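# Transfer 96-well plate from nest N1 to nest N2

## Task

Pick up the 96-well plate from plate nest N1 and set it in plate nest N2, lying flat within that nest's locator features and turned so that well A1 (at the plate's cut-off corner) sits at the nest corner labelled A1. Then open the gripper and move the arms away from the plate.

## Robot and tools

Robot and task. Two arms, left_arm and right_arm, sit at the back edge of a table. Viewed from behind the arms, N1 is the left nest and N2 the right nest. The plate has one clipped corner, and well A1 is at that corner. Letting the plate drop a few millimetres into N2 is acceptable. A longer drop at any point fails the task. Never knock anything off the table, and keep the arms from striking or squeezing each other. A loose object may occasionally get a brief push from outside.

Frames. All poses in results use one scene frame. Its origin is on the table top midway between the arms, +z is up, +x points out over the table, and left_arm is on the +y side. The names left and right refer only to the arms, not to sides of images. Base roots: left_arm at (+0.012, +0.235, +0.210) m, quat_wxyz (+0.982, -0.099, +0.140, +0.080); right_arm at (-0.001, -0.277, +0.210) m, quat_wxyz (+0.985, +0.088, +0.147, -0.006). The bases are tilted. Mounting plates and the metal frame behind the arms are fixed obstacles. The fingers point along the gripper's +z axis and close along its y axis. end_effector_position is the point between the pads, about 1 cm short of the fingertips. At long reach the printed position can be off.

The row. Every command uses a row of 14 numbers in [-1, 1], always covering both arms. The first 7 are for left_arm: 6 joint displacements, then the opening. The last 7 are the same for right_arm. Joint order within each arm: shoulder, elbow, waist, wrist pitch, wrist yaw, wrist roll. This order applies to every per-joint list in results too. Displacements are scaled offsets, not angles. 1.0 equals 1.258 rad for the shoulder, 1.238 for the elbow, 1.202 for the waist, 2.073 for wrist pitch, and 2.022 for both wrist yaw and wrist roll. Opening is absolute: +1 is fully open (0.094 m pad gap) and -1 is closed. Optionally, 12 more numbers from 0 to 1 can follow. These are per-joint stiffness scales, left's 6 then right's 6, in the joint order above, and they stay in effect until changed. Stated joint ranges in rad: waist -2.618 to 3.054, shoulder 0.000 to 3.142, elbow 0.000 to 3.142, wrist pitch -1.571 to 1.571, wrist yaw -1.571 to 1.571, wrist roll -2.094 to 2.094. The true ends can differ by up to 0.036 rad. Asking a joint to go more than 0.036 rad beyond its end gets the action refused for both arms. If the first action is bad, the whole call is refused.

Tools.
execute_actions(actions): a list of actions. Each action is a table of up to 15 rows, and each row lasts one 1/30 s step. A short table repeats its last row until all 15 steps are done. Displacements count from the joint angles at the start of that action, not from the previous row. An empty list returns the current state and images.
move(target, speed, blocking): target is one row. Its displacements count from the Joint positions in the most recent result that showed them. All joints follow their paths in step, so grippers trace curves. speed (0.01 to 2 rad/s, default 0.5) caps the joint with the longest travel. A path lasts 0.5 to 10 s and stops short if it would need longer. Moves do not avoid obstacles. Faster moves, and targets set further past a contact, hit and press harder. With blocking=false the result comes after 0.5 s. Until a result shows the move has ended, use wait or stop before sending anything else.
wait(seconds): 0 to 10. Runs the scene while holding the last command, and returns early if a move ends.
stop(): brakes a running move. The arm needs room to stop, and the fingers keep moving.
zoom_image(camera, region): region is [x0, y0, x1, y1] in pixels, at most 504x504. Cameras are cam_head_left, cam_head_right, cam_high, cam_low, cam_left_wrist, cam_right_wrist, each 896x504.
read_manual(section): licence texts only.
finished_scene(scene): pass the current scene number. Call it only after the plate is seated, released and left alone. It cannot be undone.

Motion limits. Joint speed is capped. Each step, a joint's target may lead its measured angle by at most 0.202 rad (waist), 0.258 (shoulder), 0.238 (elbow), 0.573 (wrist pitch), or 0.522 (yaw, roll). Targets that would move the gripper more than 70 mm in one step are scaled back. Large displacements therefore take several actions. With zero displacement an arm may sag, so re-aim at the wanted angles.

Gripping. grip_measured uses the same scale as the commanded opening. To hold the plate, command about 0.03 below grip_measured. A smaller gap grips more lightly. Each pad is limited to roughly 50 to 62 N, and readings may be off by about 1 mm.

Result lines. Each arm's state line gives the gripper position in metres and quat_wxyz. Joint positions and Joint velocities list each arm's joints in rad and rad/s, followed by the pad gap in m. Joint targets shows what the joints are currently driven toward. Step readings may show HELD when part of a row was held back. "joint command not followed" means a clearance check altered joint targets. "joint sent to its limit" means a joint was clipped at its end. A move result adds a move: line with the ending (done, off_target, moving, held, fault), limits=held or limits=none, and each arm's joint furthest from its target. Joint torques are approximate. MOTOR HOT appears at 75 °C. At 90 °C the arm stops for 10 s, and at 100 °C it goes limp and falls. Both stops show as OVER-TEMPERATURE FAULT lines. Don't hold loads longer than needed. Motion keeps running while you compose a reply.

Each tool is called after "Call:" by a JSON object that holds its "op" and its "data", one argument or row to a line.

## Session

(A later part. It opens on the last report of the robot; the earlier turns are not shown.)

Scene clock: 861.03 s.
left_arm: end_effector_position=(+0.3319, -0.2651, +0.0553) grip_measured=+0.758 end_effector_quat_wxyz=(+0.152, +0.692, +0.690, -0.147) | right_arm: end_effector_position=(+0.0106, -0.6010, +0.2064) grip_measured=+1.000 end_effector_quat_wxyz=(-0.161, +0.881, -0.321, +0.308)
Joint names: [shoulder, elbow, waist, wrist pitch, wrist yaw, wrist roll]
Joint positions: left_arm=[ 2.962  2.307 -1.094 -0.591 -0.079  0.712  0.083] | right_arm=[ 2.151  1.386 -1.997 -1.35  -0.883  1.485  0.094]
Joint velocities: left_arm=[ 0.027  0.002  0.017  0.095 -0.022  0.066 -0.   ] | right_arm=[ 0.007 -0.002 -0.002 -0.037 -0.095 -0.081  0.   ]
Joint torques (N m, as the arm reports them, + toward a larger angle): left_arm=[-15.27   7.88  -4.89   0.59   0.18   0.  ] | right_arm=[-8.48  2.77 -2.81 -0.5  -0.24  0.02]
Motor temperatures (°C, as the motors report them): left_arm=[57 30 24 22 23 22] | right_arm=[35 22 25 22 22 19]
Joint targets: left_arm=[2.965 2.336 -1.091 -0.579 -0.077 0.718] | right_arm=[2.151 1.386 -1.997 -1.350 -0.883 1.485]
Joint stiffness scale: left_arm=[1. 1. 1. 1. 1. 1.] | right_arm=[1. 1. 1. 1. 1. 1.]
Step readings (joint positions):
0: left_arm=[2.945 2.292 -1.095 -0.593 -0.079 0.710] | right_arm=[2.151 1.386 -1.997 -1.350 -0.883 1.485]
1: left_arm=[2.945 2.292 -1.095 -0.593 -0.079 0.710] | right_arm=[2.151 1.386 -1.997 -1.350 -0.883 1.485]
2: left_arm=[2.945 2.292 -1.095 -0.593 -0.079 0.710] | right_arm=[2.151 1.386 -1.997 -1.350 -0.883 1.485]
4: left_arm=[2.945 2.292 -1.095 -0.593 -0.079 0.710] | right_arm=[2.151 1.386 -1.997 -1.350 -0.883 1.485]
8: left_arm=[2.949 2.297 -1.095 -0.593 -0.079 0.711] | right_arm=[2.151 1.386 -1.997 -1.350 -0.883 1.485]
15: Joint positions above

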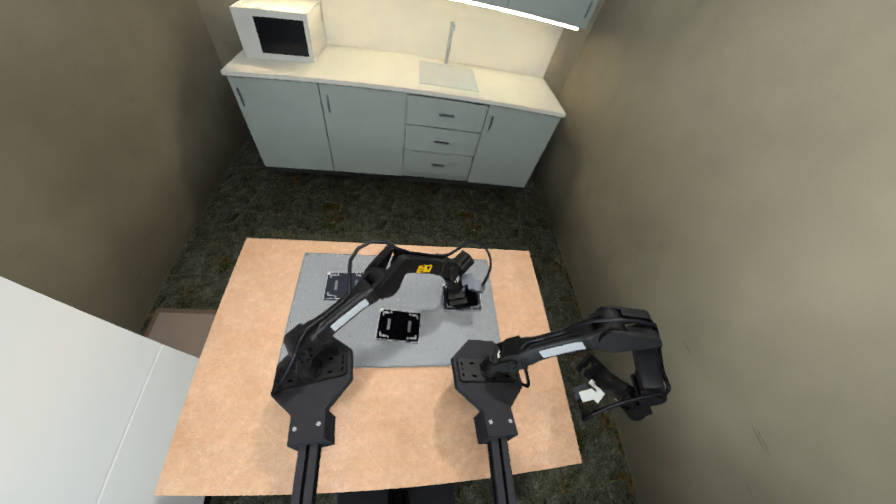

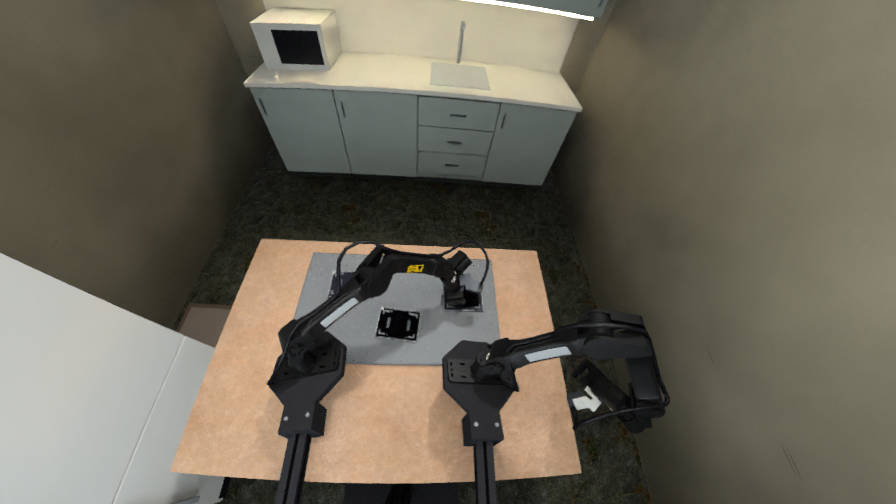

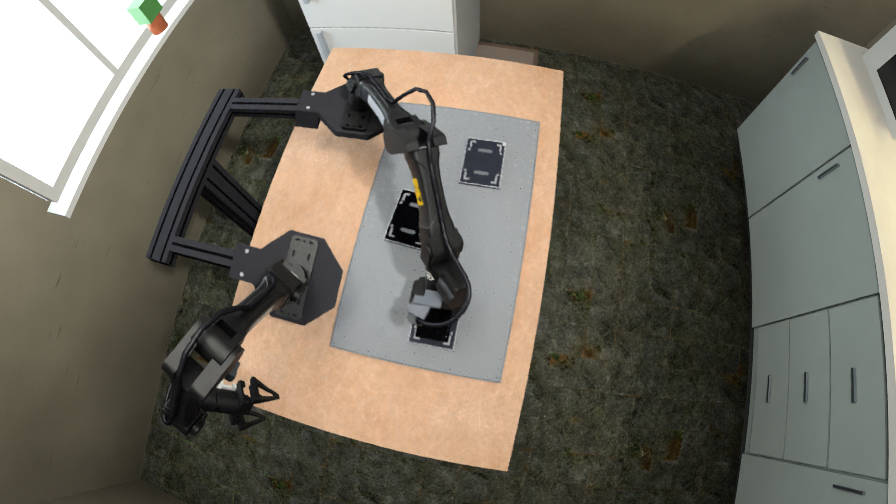

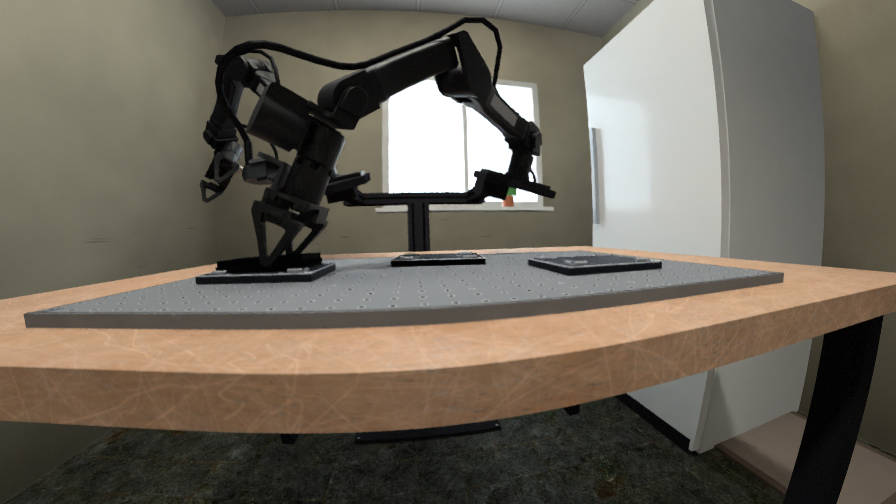

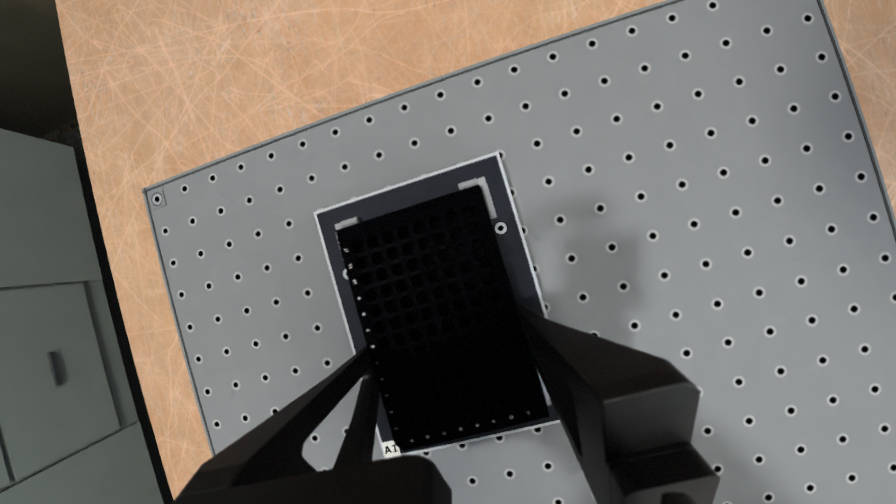

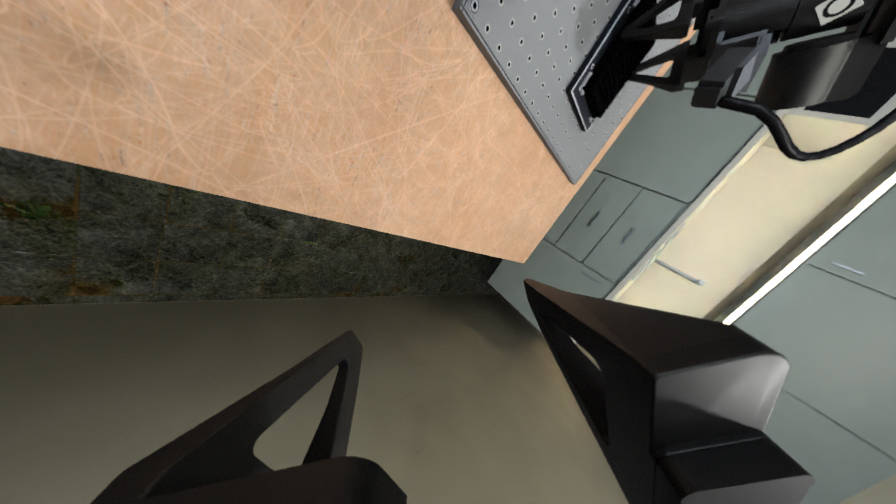

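Call:
{"op": "execute_actions", "data": {
  "actions": []
}}

Call:
{"op": "zoom_image", "data": {
  "camera": "cam_left_wrist",
  "region": [300, 150, 650, 470]
}}

Call:
{"op": "zoom_image", "data": {
  "camera": "cam_low",
  "region": [190, 230, 350, 290]
}}

Scene clock: 863.57 s.
left_arm: end_effector_position=(+0.3331, -0.2645, +0.0547) grip_measured=+0.758 end_effector_quat_wxyz=(+0.153, +0.692, +0.690, -0.147) | right_arm: end_effector_position=(+0.0106, -0.6010, +0.2064) grip_measured=+1.000 end_effector_quat_wxyz=(-0.161, +0.881, -0.321, +0.308)
Joint names: [shoulder, elbow, waist, wrist pitch, wrist yaw, wrist roll]
Joint positions: left_arm=[ 2.963  2.307 -1.092 -0.59  -0.08   0.714  0.083] | right_arm=[ 2.151  1.386 -1.997 -1.35  -0.883  1.485  0.094]
Joint velocities: left_arm=[-0.012 -0.012  0.002 -0.022 -0.007 -0.007 -0.   ] | right_arm=[-0.002 -0.012 -0.017 -0.007 -0.007  0.022  0.   ]
Joint torques (N m, as the arm reports them, + toward a larger angle): left_arm=[-15.25   7.91  -4.98   0.65   0.18   0.  ] | right_arm=[-8.51  2.79 -2.83 -0.5  -0.25  0.04]
Motor temperatures (°C, as the motors report them): left_arm=[57 30 24 22 23 22] | right_arm=[35 22 25 22 22 19]
Joint targets: left_arm=[2.965 2.336 -1.091 -0.579 -0.077 0.718] | right_arm=[2.151 1.386 -1.997 -1.350 -0.883 1.485]
Joint stiffness scale: left_arm=[1. 1. 1. 1. 1. 1.] | right_arm=[1. 1. 1. 1. 1. 1.]

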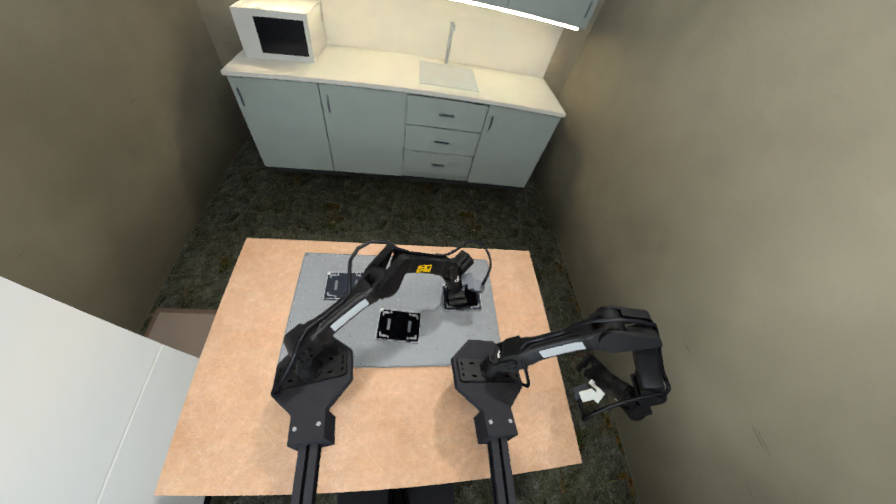

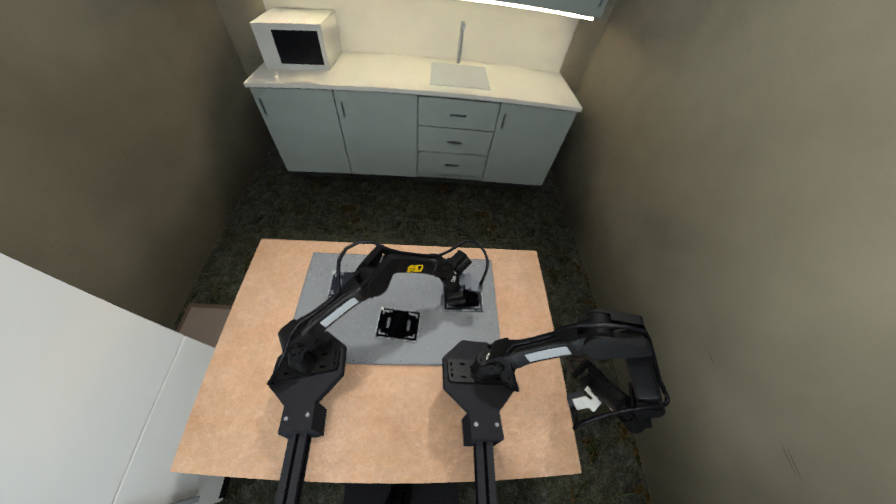

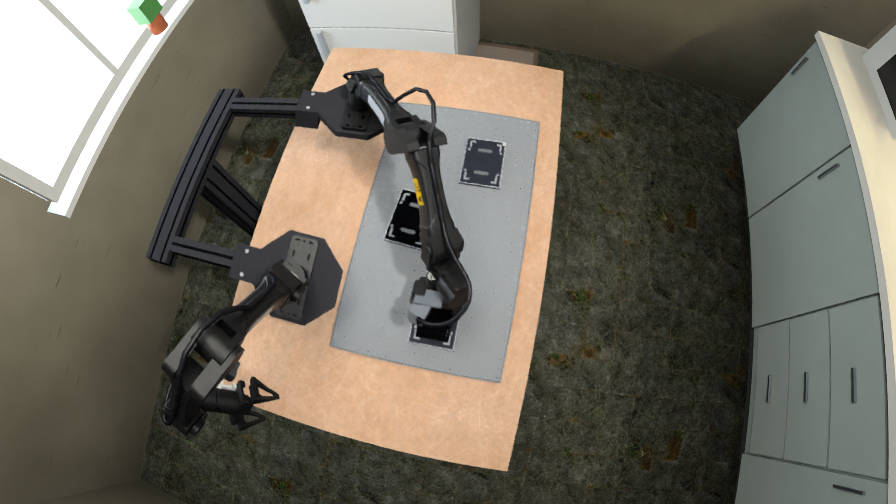

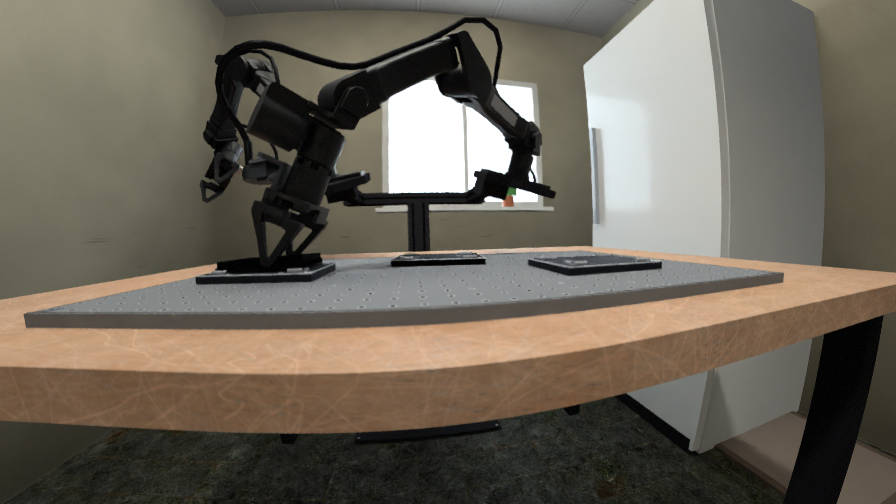

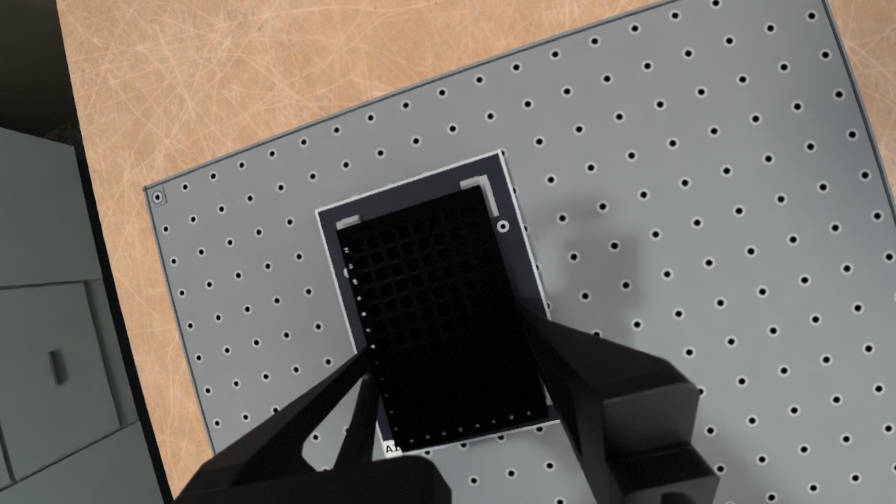

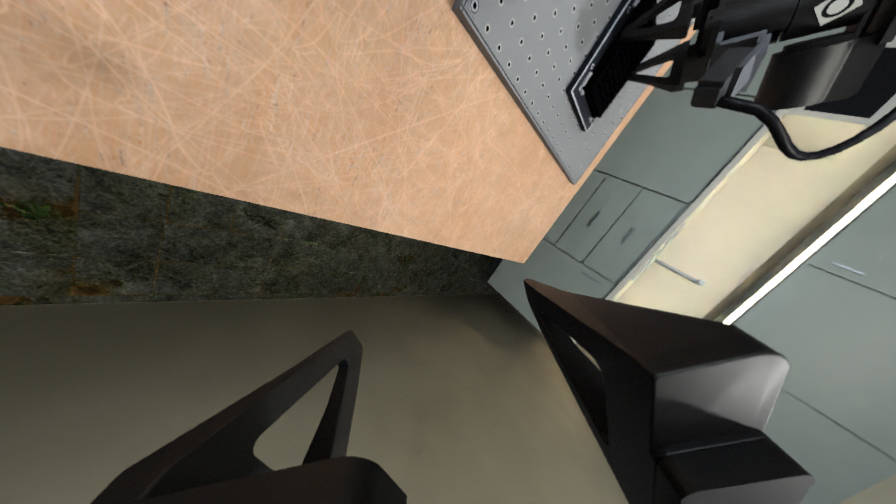

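Region (300, 150, 650, 470) of cam_left_wrist's 896x504 image, scaled by 1.440, with more detail than that image has; it fills the top 461 rows of this view, and the rest is white.

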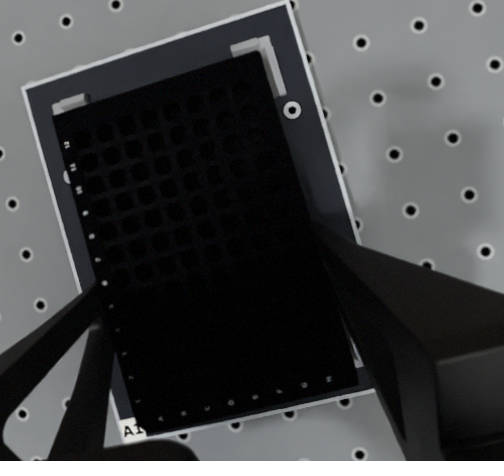

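Region (190, 230, 350, 290) of cam_low's 896x504 image, scaled by 3.150, with more detail than that image has; it fills the top 189 rows of this view, and the rest is white.

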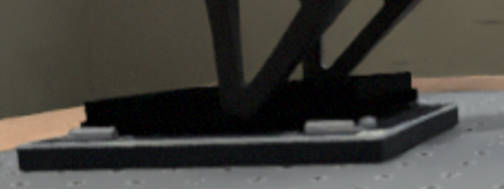

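Call:
{"op": "execute_actions", "data": {
  "actions": [
    [[0.0016,0.0234,-0.004,0.0053,0.0015,0.002,0.725,0,0,0,0,0,0,1],[0.0016,0.0234,-0.008,0.0053,0.0015,0.002,0.725,0,0,0,0,0,0,1],[0.0016,0.0234,-0.011,0.0053,0.0015,0.001,0.725,0,0,0,0,0,0,1],[0.0016,0.0234,-0.013,0.0053,0.0015,0.001,0.725,0,0,0,0,0,0,1],[0.0016,0.0234,-0.0145,0.0053,0.0015,0.001,0.725,0,0,0,0,0,0,1],[0.0016,0.0234,-0.0158,0.0053,0.0015,0.001,0.725,0,0,0,0,0,0,1]]
  ]
}}

Call:
{"op": "zoom_image", "data": {
  "camera": "cam_left_wrist",
  "region": [300, 150, 650, 470]
}}

Scene clock: 896.77 s.
left_arm: end_effector_position=(+0.3331, -0.2645, +0.0547) grip_measured=+0.758 end_effector_quat_wxyz=(+0.153, +0.692, +0.690, -0.147) | right_arm: end_effector_position=(+0.0106, -0.6010, +0.2064) grip_measured=+1.000 end_effector_quat_wxyz=(-0.161, +0.881, -0.321, +0.308)
Joint names: [shoulder, elbow, waist, wrist pitch, wrist yaw, wrist roll]
Joint positions: left_arm=[ 2.963  2.307 -1.092 -0.59  -0.08   0.714  0.083] | right_arm=[ 2.151  1.386 -1.997 -1.35  -0.883  1.485  0.094]
Joint velocities: left_arm=[-0.012  0.017  0.007 -0.037  0.037 -0.037  0.   ] | right_arm=[-0.012 -0.002  0.012  0.037  0.066  0.051  0.   ]
Joint torques (N m, as the arm reports them, + toward a larger angle): left_arm=[-15.26   7.92  -6.6    0.65   0.18  -0.02] | right_arm=[-8.5   2.78 -2.8  -0.51 -0.24  0.02]
Motor temperatures (°C, as the motors report them): left_arm=[58 30 24 23 23 22] | right_arm=[35 22 25 22 22 19]
Joint targets: left_arm=[2.965 2.336 -1.111 -0.579 -0.077 0.716] | right_arm=[2.151 1.386 -1.997 -1.350 -0.883 1.485]
Joint stiffness scale: left_arm=[1. 1. 1. 1. 1. 1.] | right_arm=[1. 1. 1. 1. 1. 1.]
Step readings (joint positions):
0: left_arm=[2.963 2.307 -1.092 -0.590 -0.080 0.714] | right_arm=[2.151 1.386 -1.997 -1.350 -0.883 1.485]
1: left_arm=[2.963 2.307 -1.092 -0.590 -0.080 0.714] | right_arm=[2.151 1.386 -1.997 -1.350 -0.883 1.485]
2: left_arm=[2.963 2.307 -1.092 -0.590 -0.080 0.714] | right_arm=[2.151 1.386 -1.997 -1.350 -0.883 1.485]
4: left_arm=[2.963 2.307 -1.092 -0.590 -0.080 0.714] | right_arm=[2.151 1.386 -1.997 -1.350 -0.883 1.485]
8: left_arm=[2.963 2.307 -1.092 -0.590 -0.080 0.714] | right_arm=[2.151 1.386 -1.997 -1.350 -0.883 1.485]
15: Joint positions above

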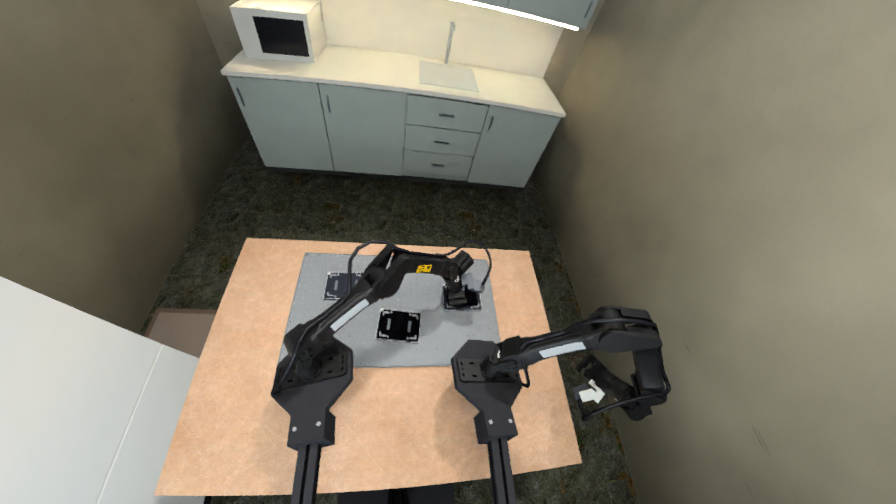

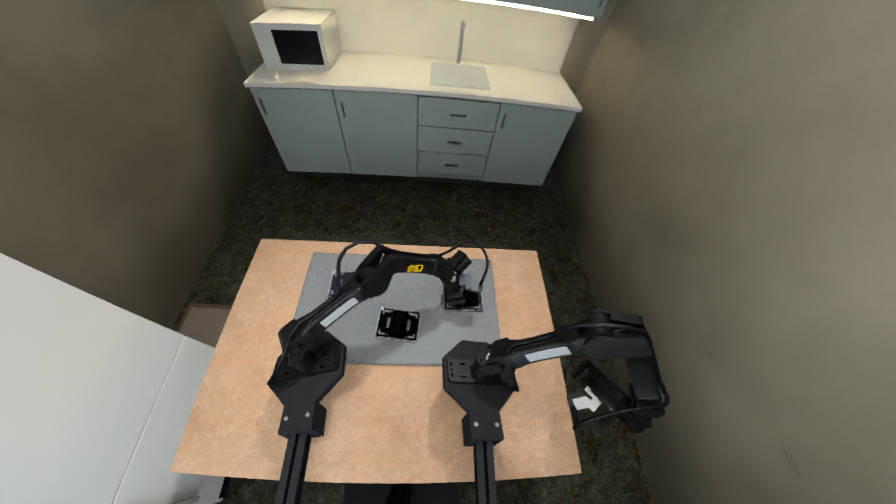

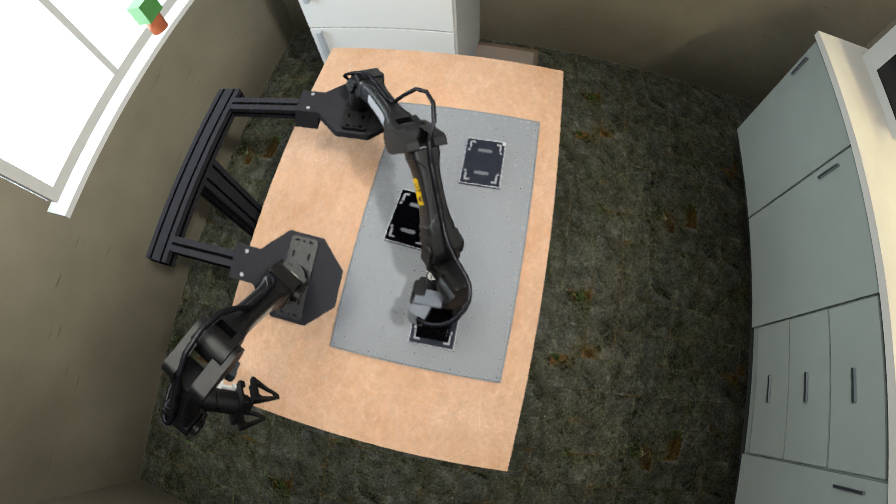

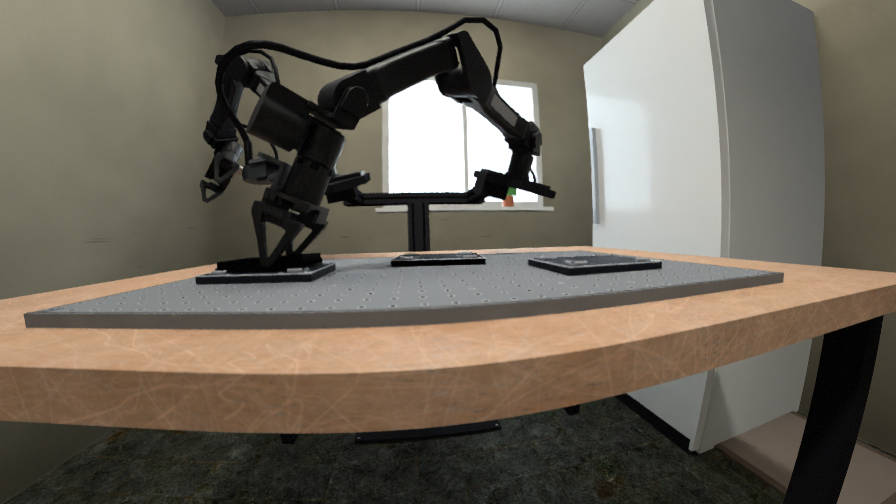

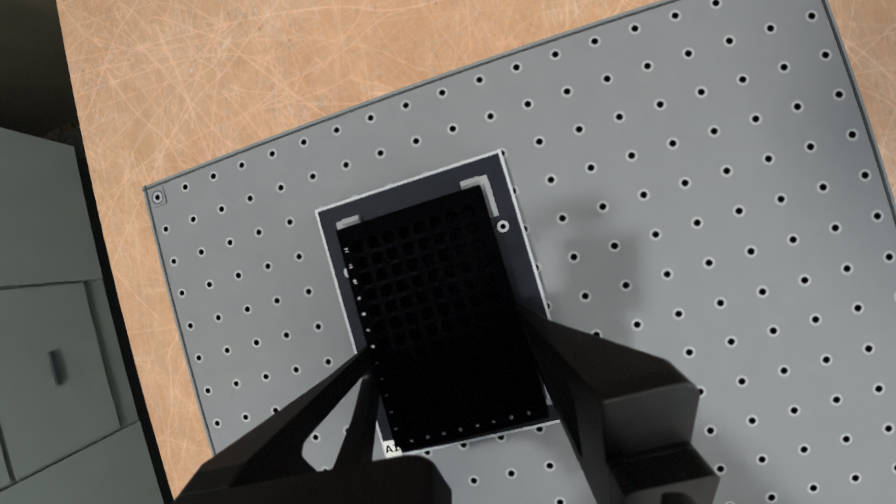

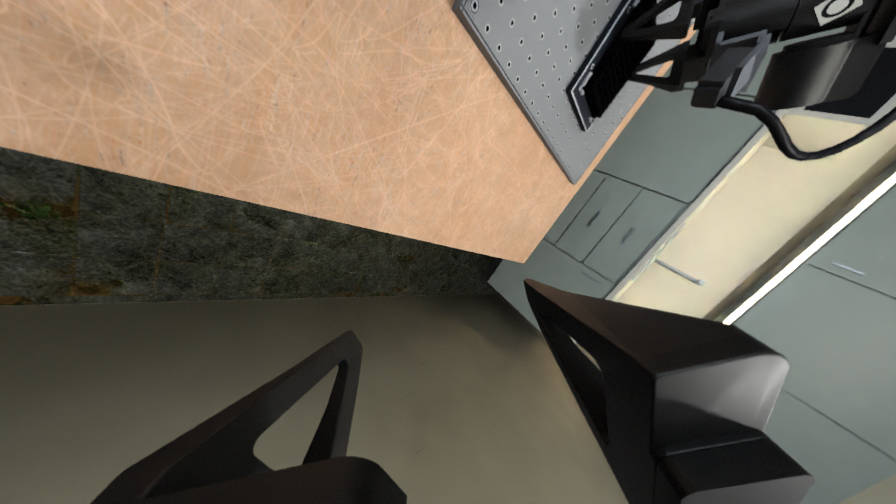

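Region (300, 150, 650, 470) of cam_left_wrist's 896x504 image, scaled by 1.440, with more detail than that image has; it fills the top 461 rows of this view, and the rest is white.

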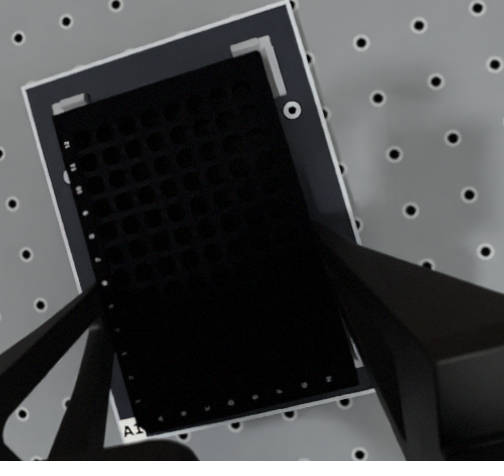

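Call:
{"op": "execute_actions", "data": {
  "actions": [
    [[0.0016,0.0234,-0.017,0.0053,0.0015,0.001,0.725,0,0,0,0,0,0,1],[0.0016,0.0234,-0.018,0.0053,0.0015,0.001,0.725,0,0,0,0,0,0,1],[0.0016,0.0234,-0.019,0.0053,0.0015,0.001,0.725,0,0,0,0,0,0,1],[0.0016,0.0234,-0.020,0.0053,0.0015,0.001,0.725,0,0,0,0,0,0,1]]
  ]
}}

Call:
{"op": "zoom_image", "data": {
  "camera": "cam_left_wrist",
  "region": [300, 150, 650, 470]
}}

Scene clock: 902.47 s.
left_arm: end_effector_position=(+0.3331, -0.2645, +0.0547) grip_measured=+0.758 end_effector_quat_wxyz=(+0.153, +0.692, +0.690, -0.147) | right_arm: end_effector_position=(+0.0106, -0.6010, +0.2064) grip_measured=+1.000 end_effector_quat_wxyz=(-0.161, +0.881, -0.321, +0.308)
Joint names: [shoulder, elbow, waist, wrist pitch, wrist yaw, wrist roll]
Joint positions: left_arm=[ 2.963  2.307 -1.092 -0.59  -0.08   0.714  0.083] | right_arm=[ 2.151  1.386 -1.997 -1.35  -0.883  1.485  0.094]
Joint velocities: left_arm=[-0.007 -0.022  0.007 -0.022 -0.022  0.007 -0.001] | right_arm=[-0.007  0.002  0.002 -0.066  0.007  0.007  0.   ]
Joint torques (N m, as the arm reports them, + toward a larger angle): left_arm=[-15.25   7.92  -7.     0.65   0.18  -0.02] | right_arm=[-8.49  2.81 -2.81 -0.5  -0.25  0.02]
Motor temperatures (°C, as the motors report them): left_arm=[58 30 24 23 23 22] | right_arm=[35 22 25 22 22 19]
Joint targets: left_arm=[2.965 2.336 -1.116 -0.579 -0.077 0.716] | right_arm=[2.151 1.386 -1.997 -1.350 -0.883 1.485]
Joint stiffness scale: left_arm=[1. 1. 1. 1. 1. 1.] | right_arm=[1. 1. 1. 1. 1. 1.]
Step readings (joint positions):
0: left_arm=[2.963 2.307 -1.092 -0.590 -0.080 0.714] | right_arm=[2.151 1.386 -1.997 -1.350 -0.883 1.485]
1: left_arm=[2.963 2.307 -1.092 -0.590 -0.080 0.714] | right_arm=[2.151 1.386 -1.997 -1.350 -0.883 1.485]
2: left_arm=[2.963 2.307 -1.092 -0.590 -0.080 0.714] | right_arm=[2.151 1.386 -1.997 -1.350 -0.883 1.485]
4: left_arm=[2.963 2.307 -1.092 -0.590 -0.080 0.714] | right_arm=[2.151 1.386 -1.997 -1.350 -0.883 1.485]
8: left_arm=[2.963 2.307 -1.092 -0.590 -0.080 0.714] | right_arm=[2.151 1.386 -1.997 -1.350 -0.883 1.485]
15: Joint positions above

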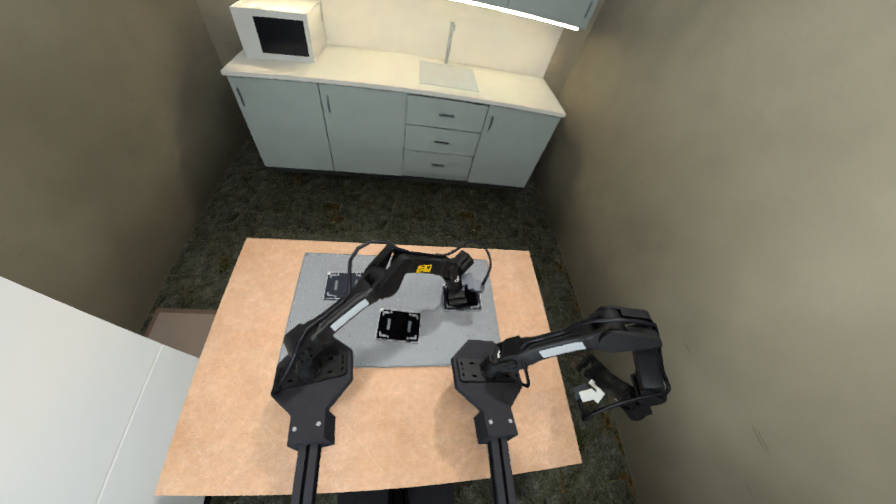

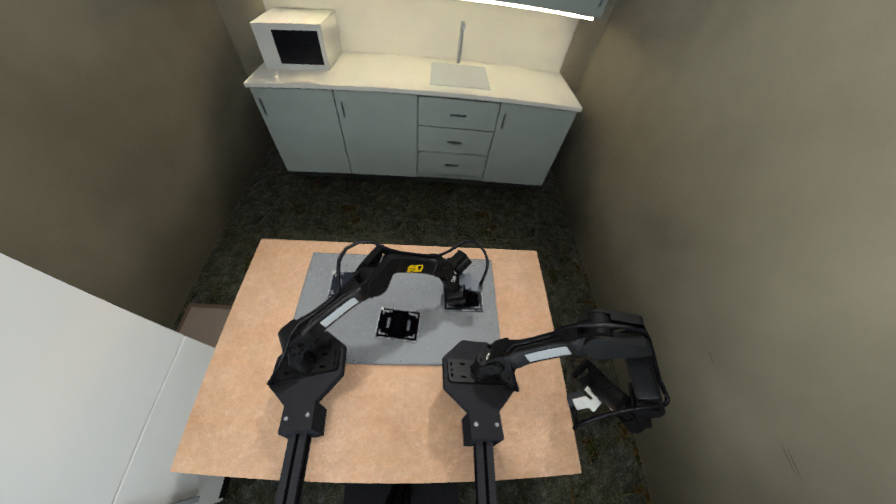

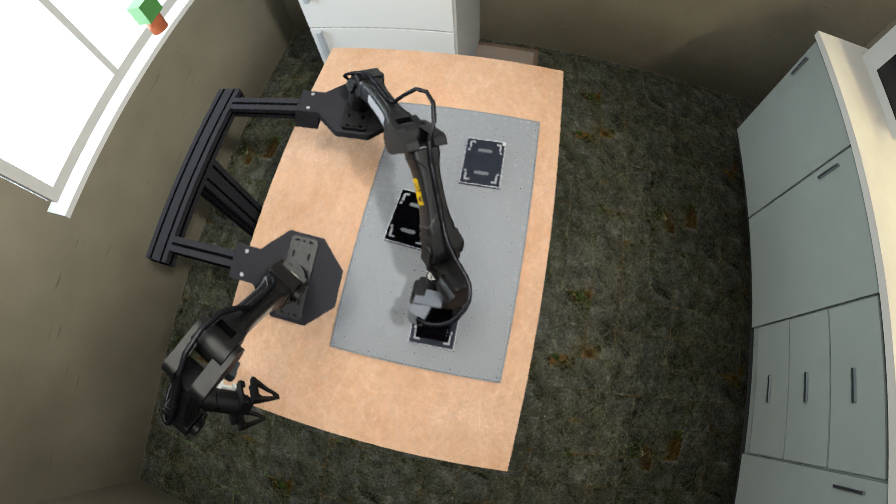

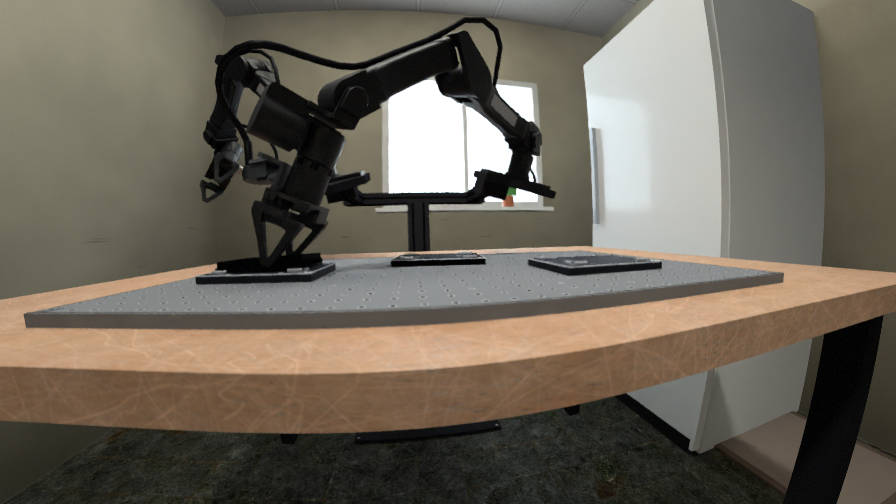

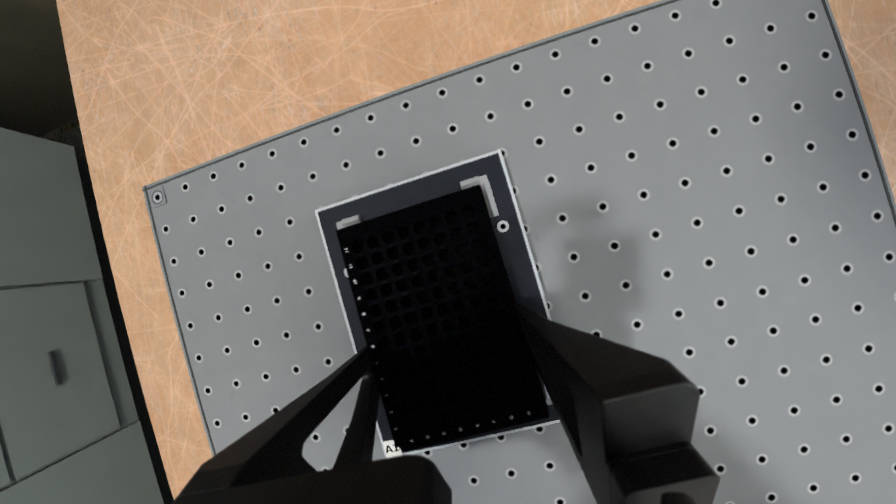

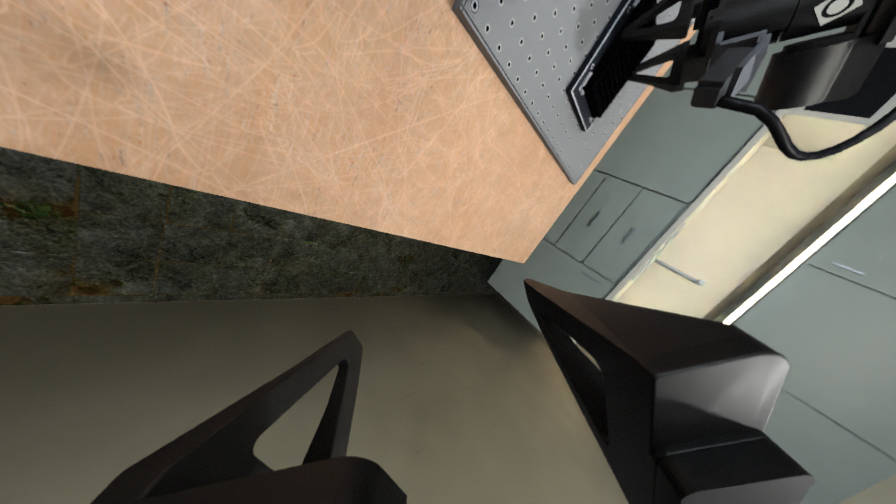

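Region (300, 150, 650, 470) of cam_left_wrist's 896x504 image, scaled by 1.440, with more detail than that image has; it fills the top 461 rows of this view, and the rest is white.

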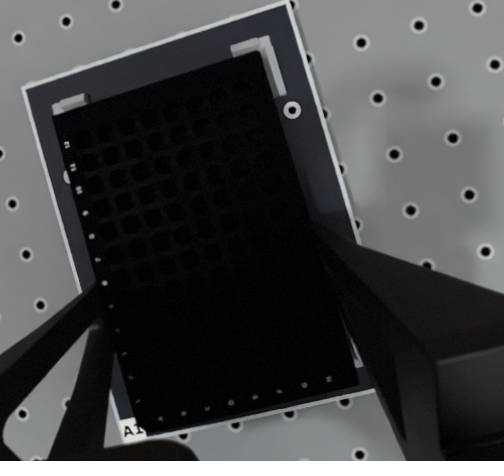

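Call:
{"op": "zoom_image", "data": {
  "camera": "cam_low",
  "region": [195, 245, 275, 290]
}}

Call:
{"op": "zoom_image", "data": {
  "camera": "cam_low",
  "region": [265, 240, 345, 285]
}}

Region (195, 245, 275, 290) of cam_low's 896x504 image, scaled by 6.300, with more detail than that image has; it fills the top 284 rows of this view, and the rest is white.

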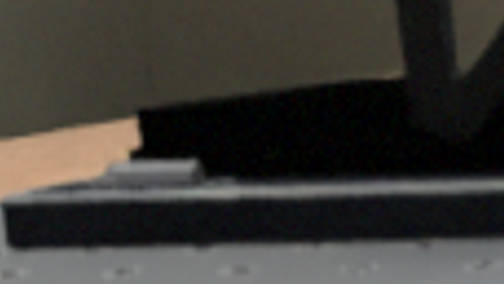

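Region (265, 240, 345, 285) of cam_low's 896x504 image, scaled by 6.300, with more detail than that image has; it fills the top 284 rows of this view, and the rest is white.

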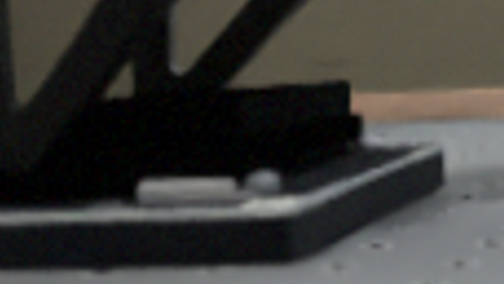

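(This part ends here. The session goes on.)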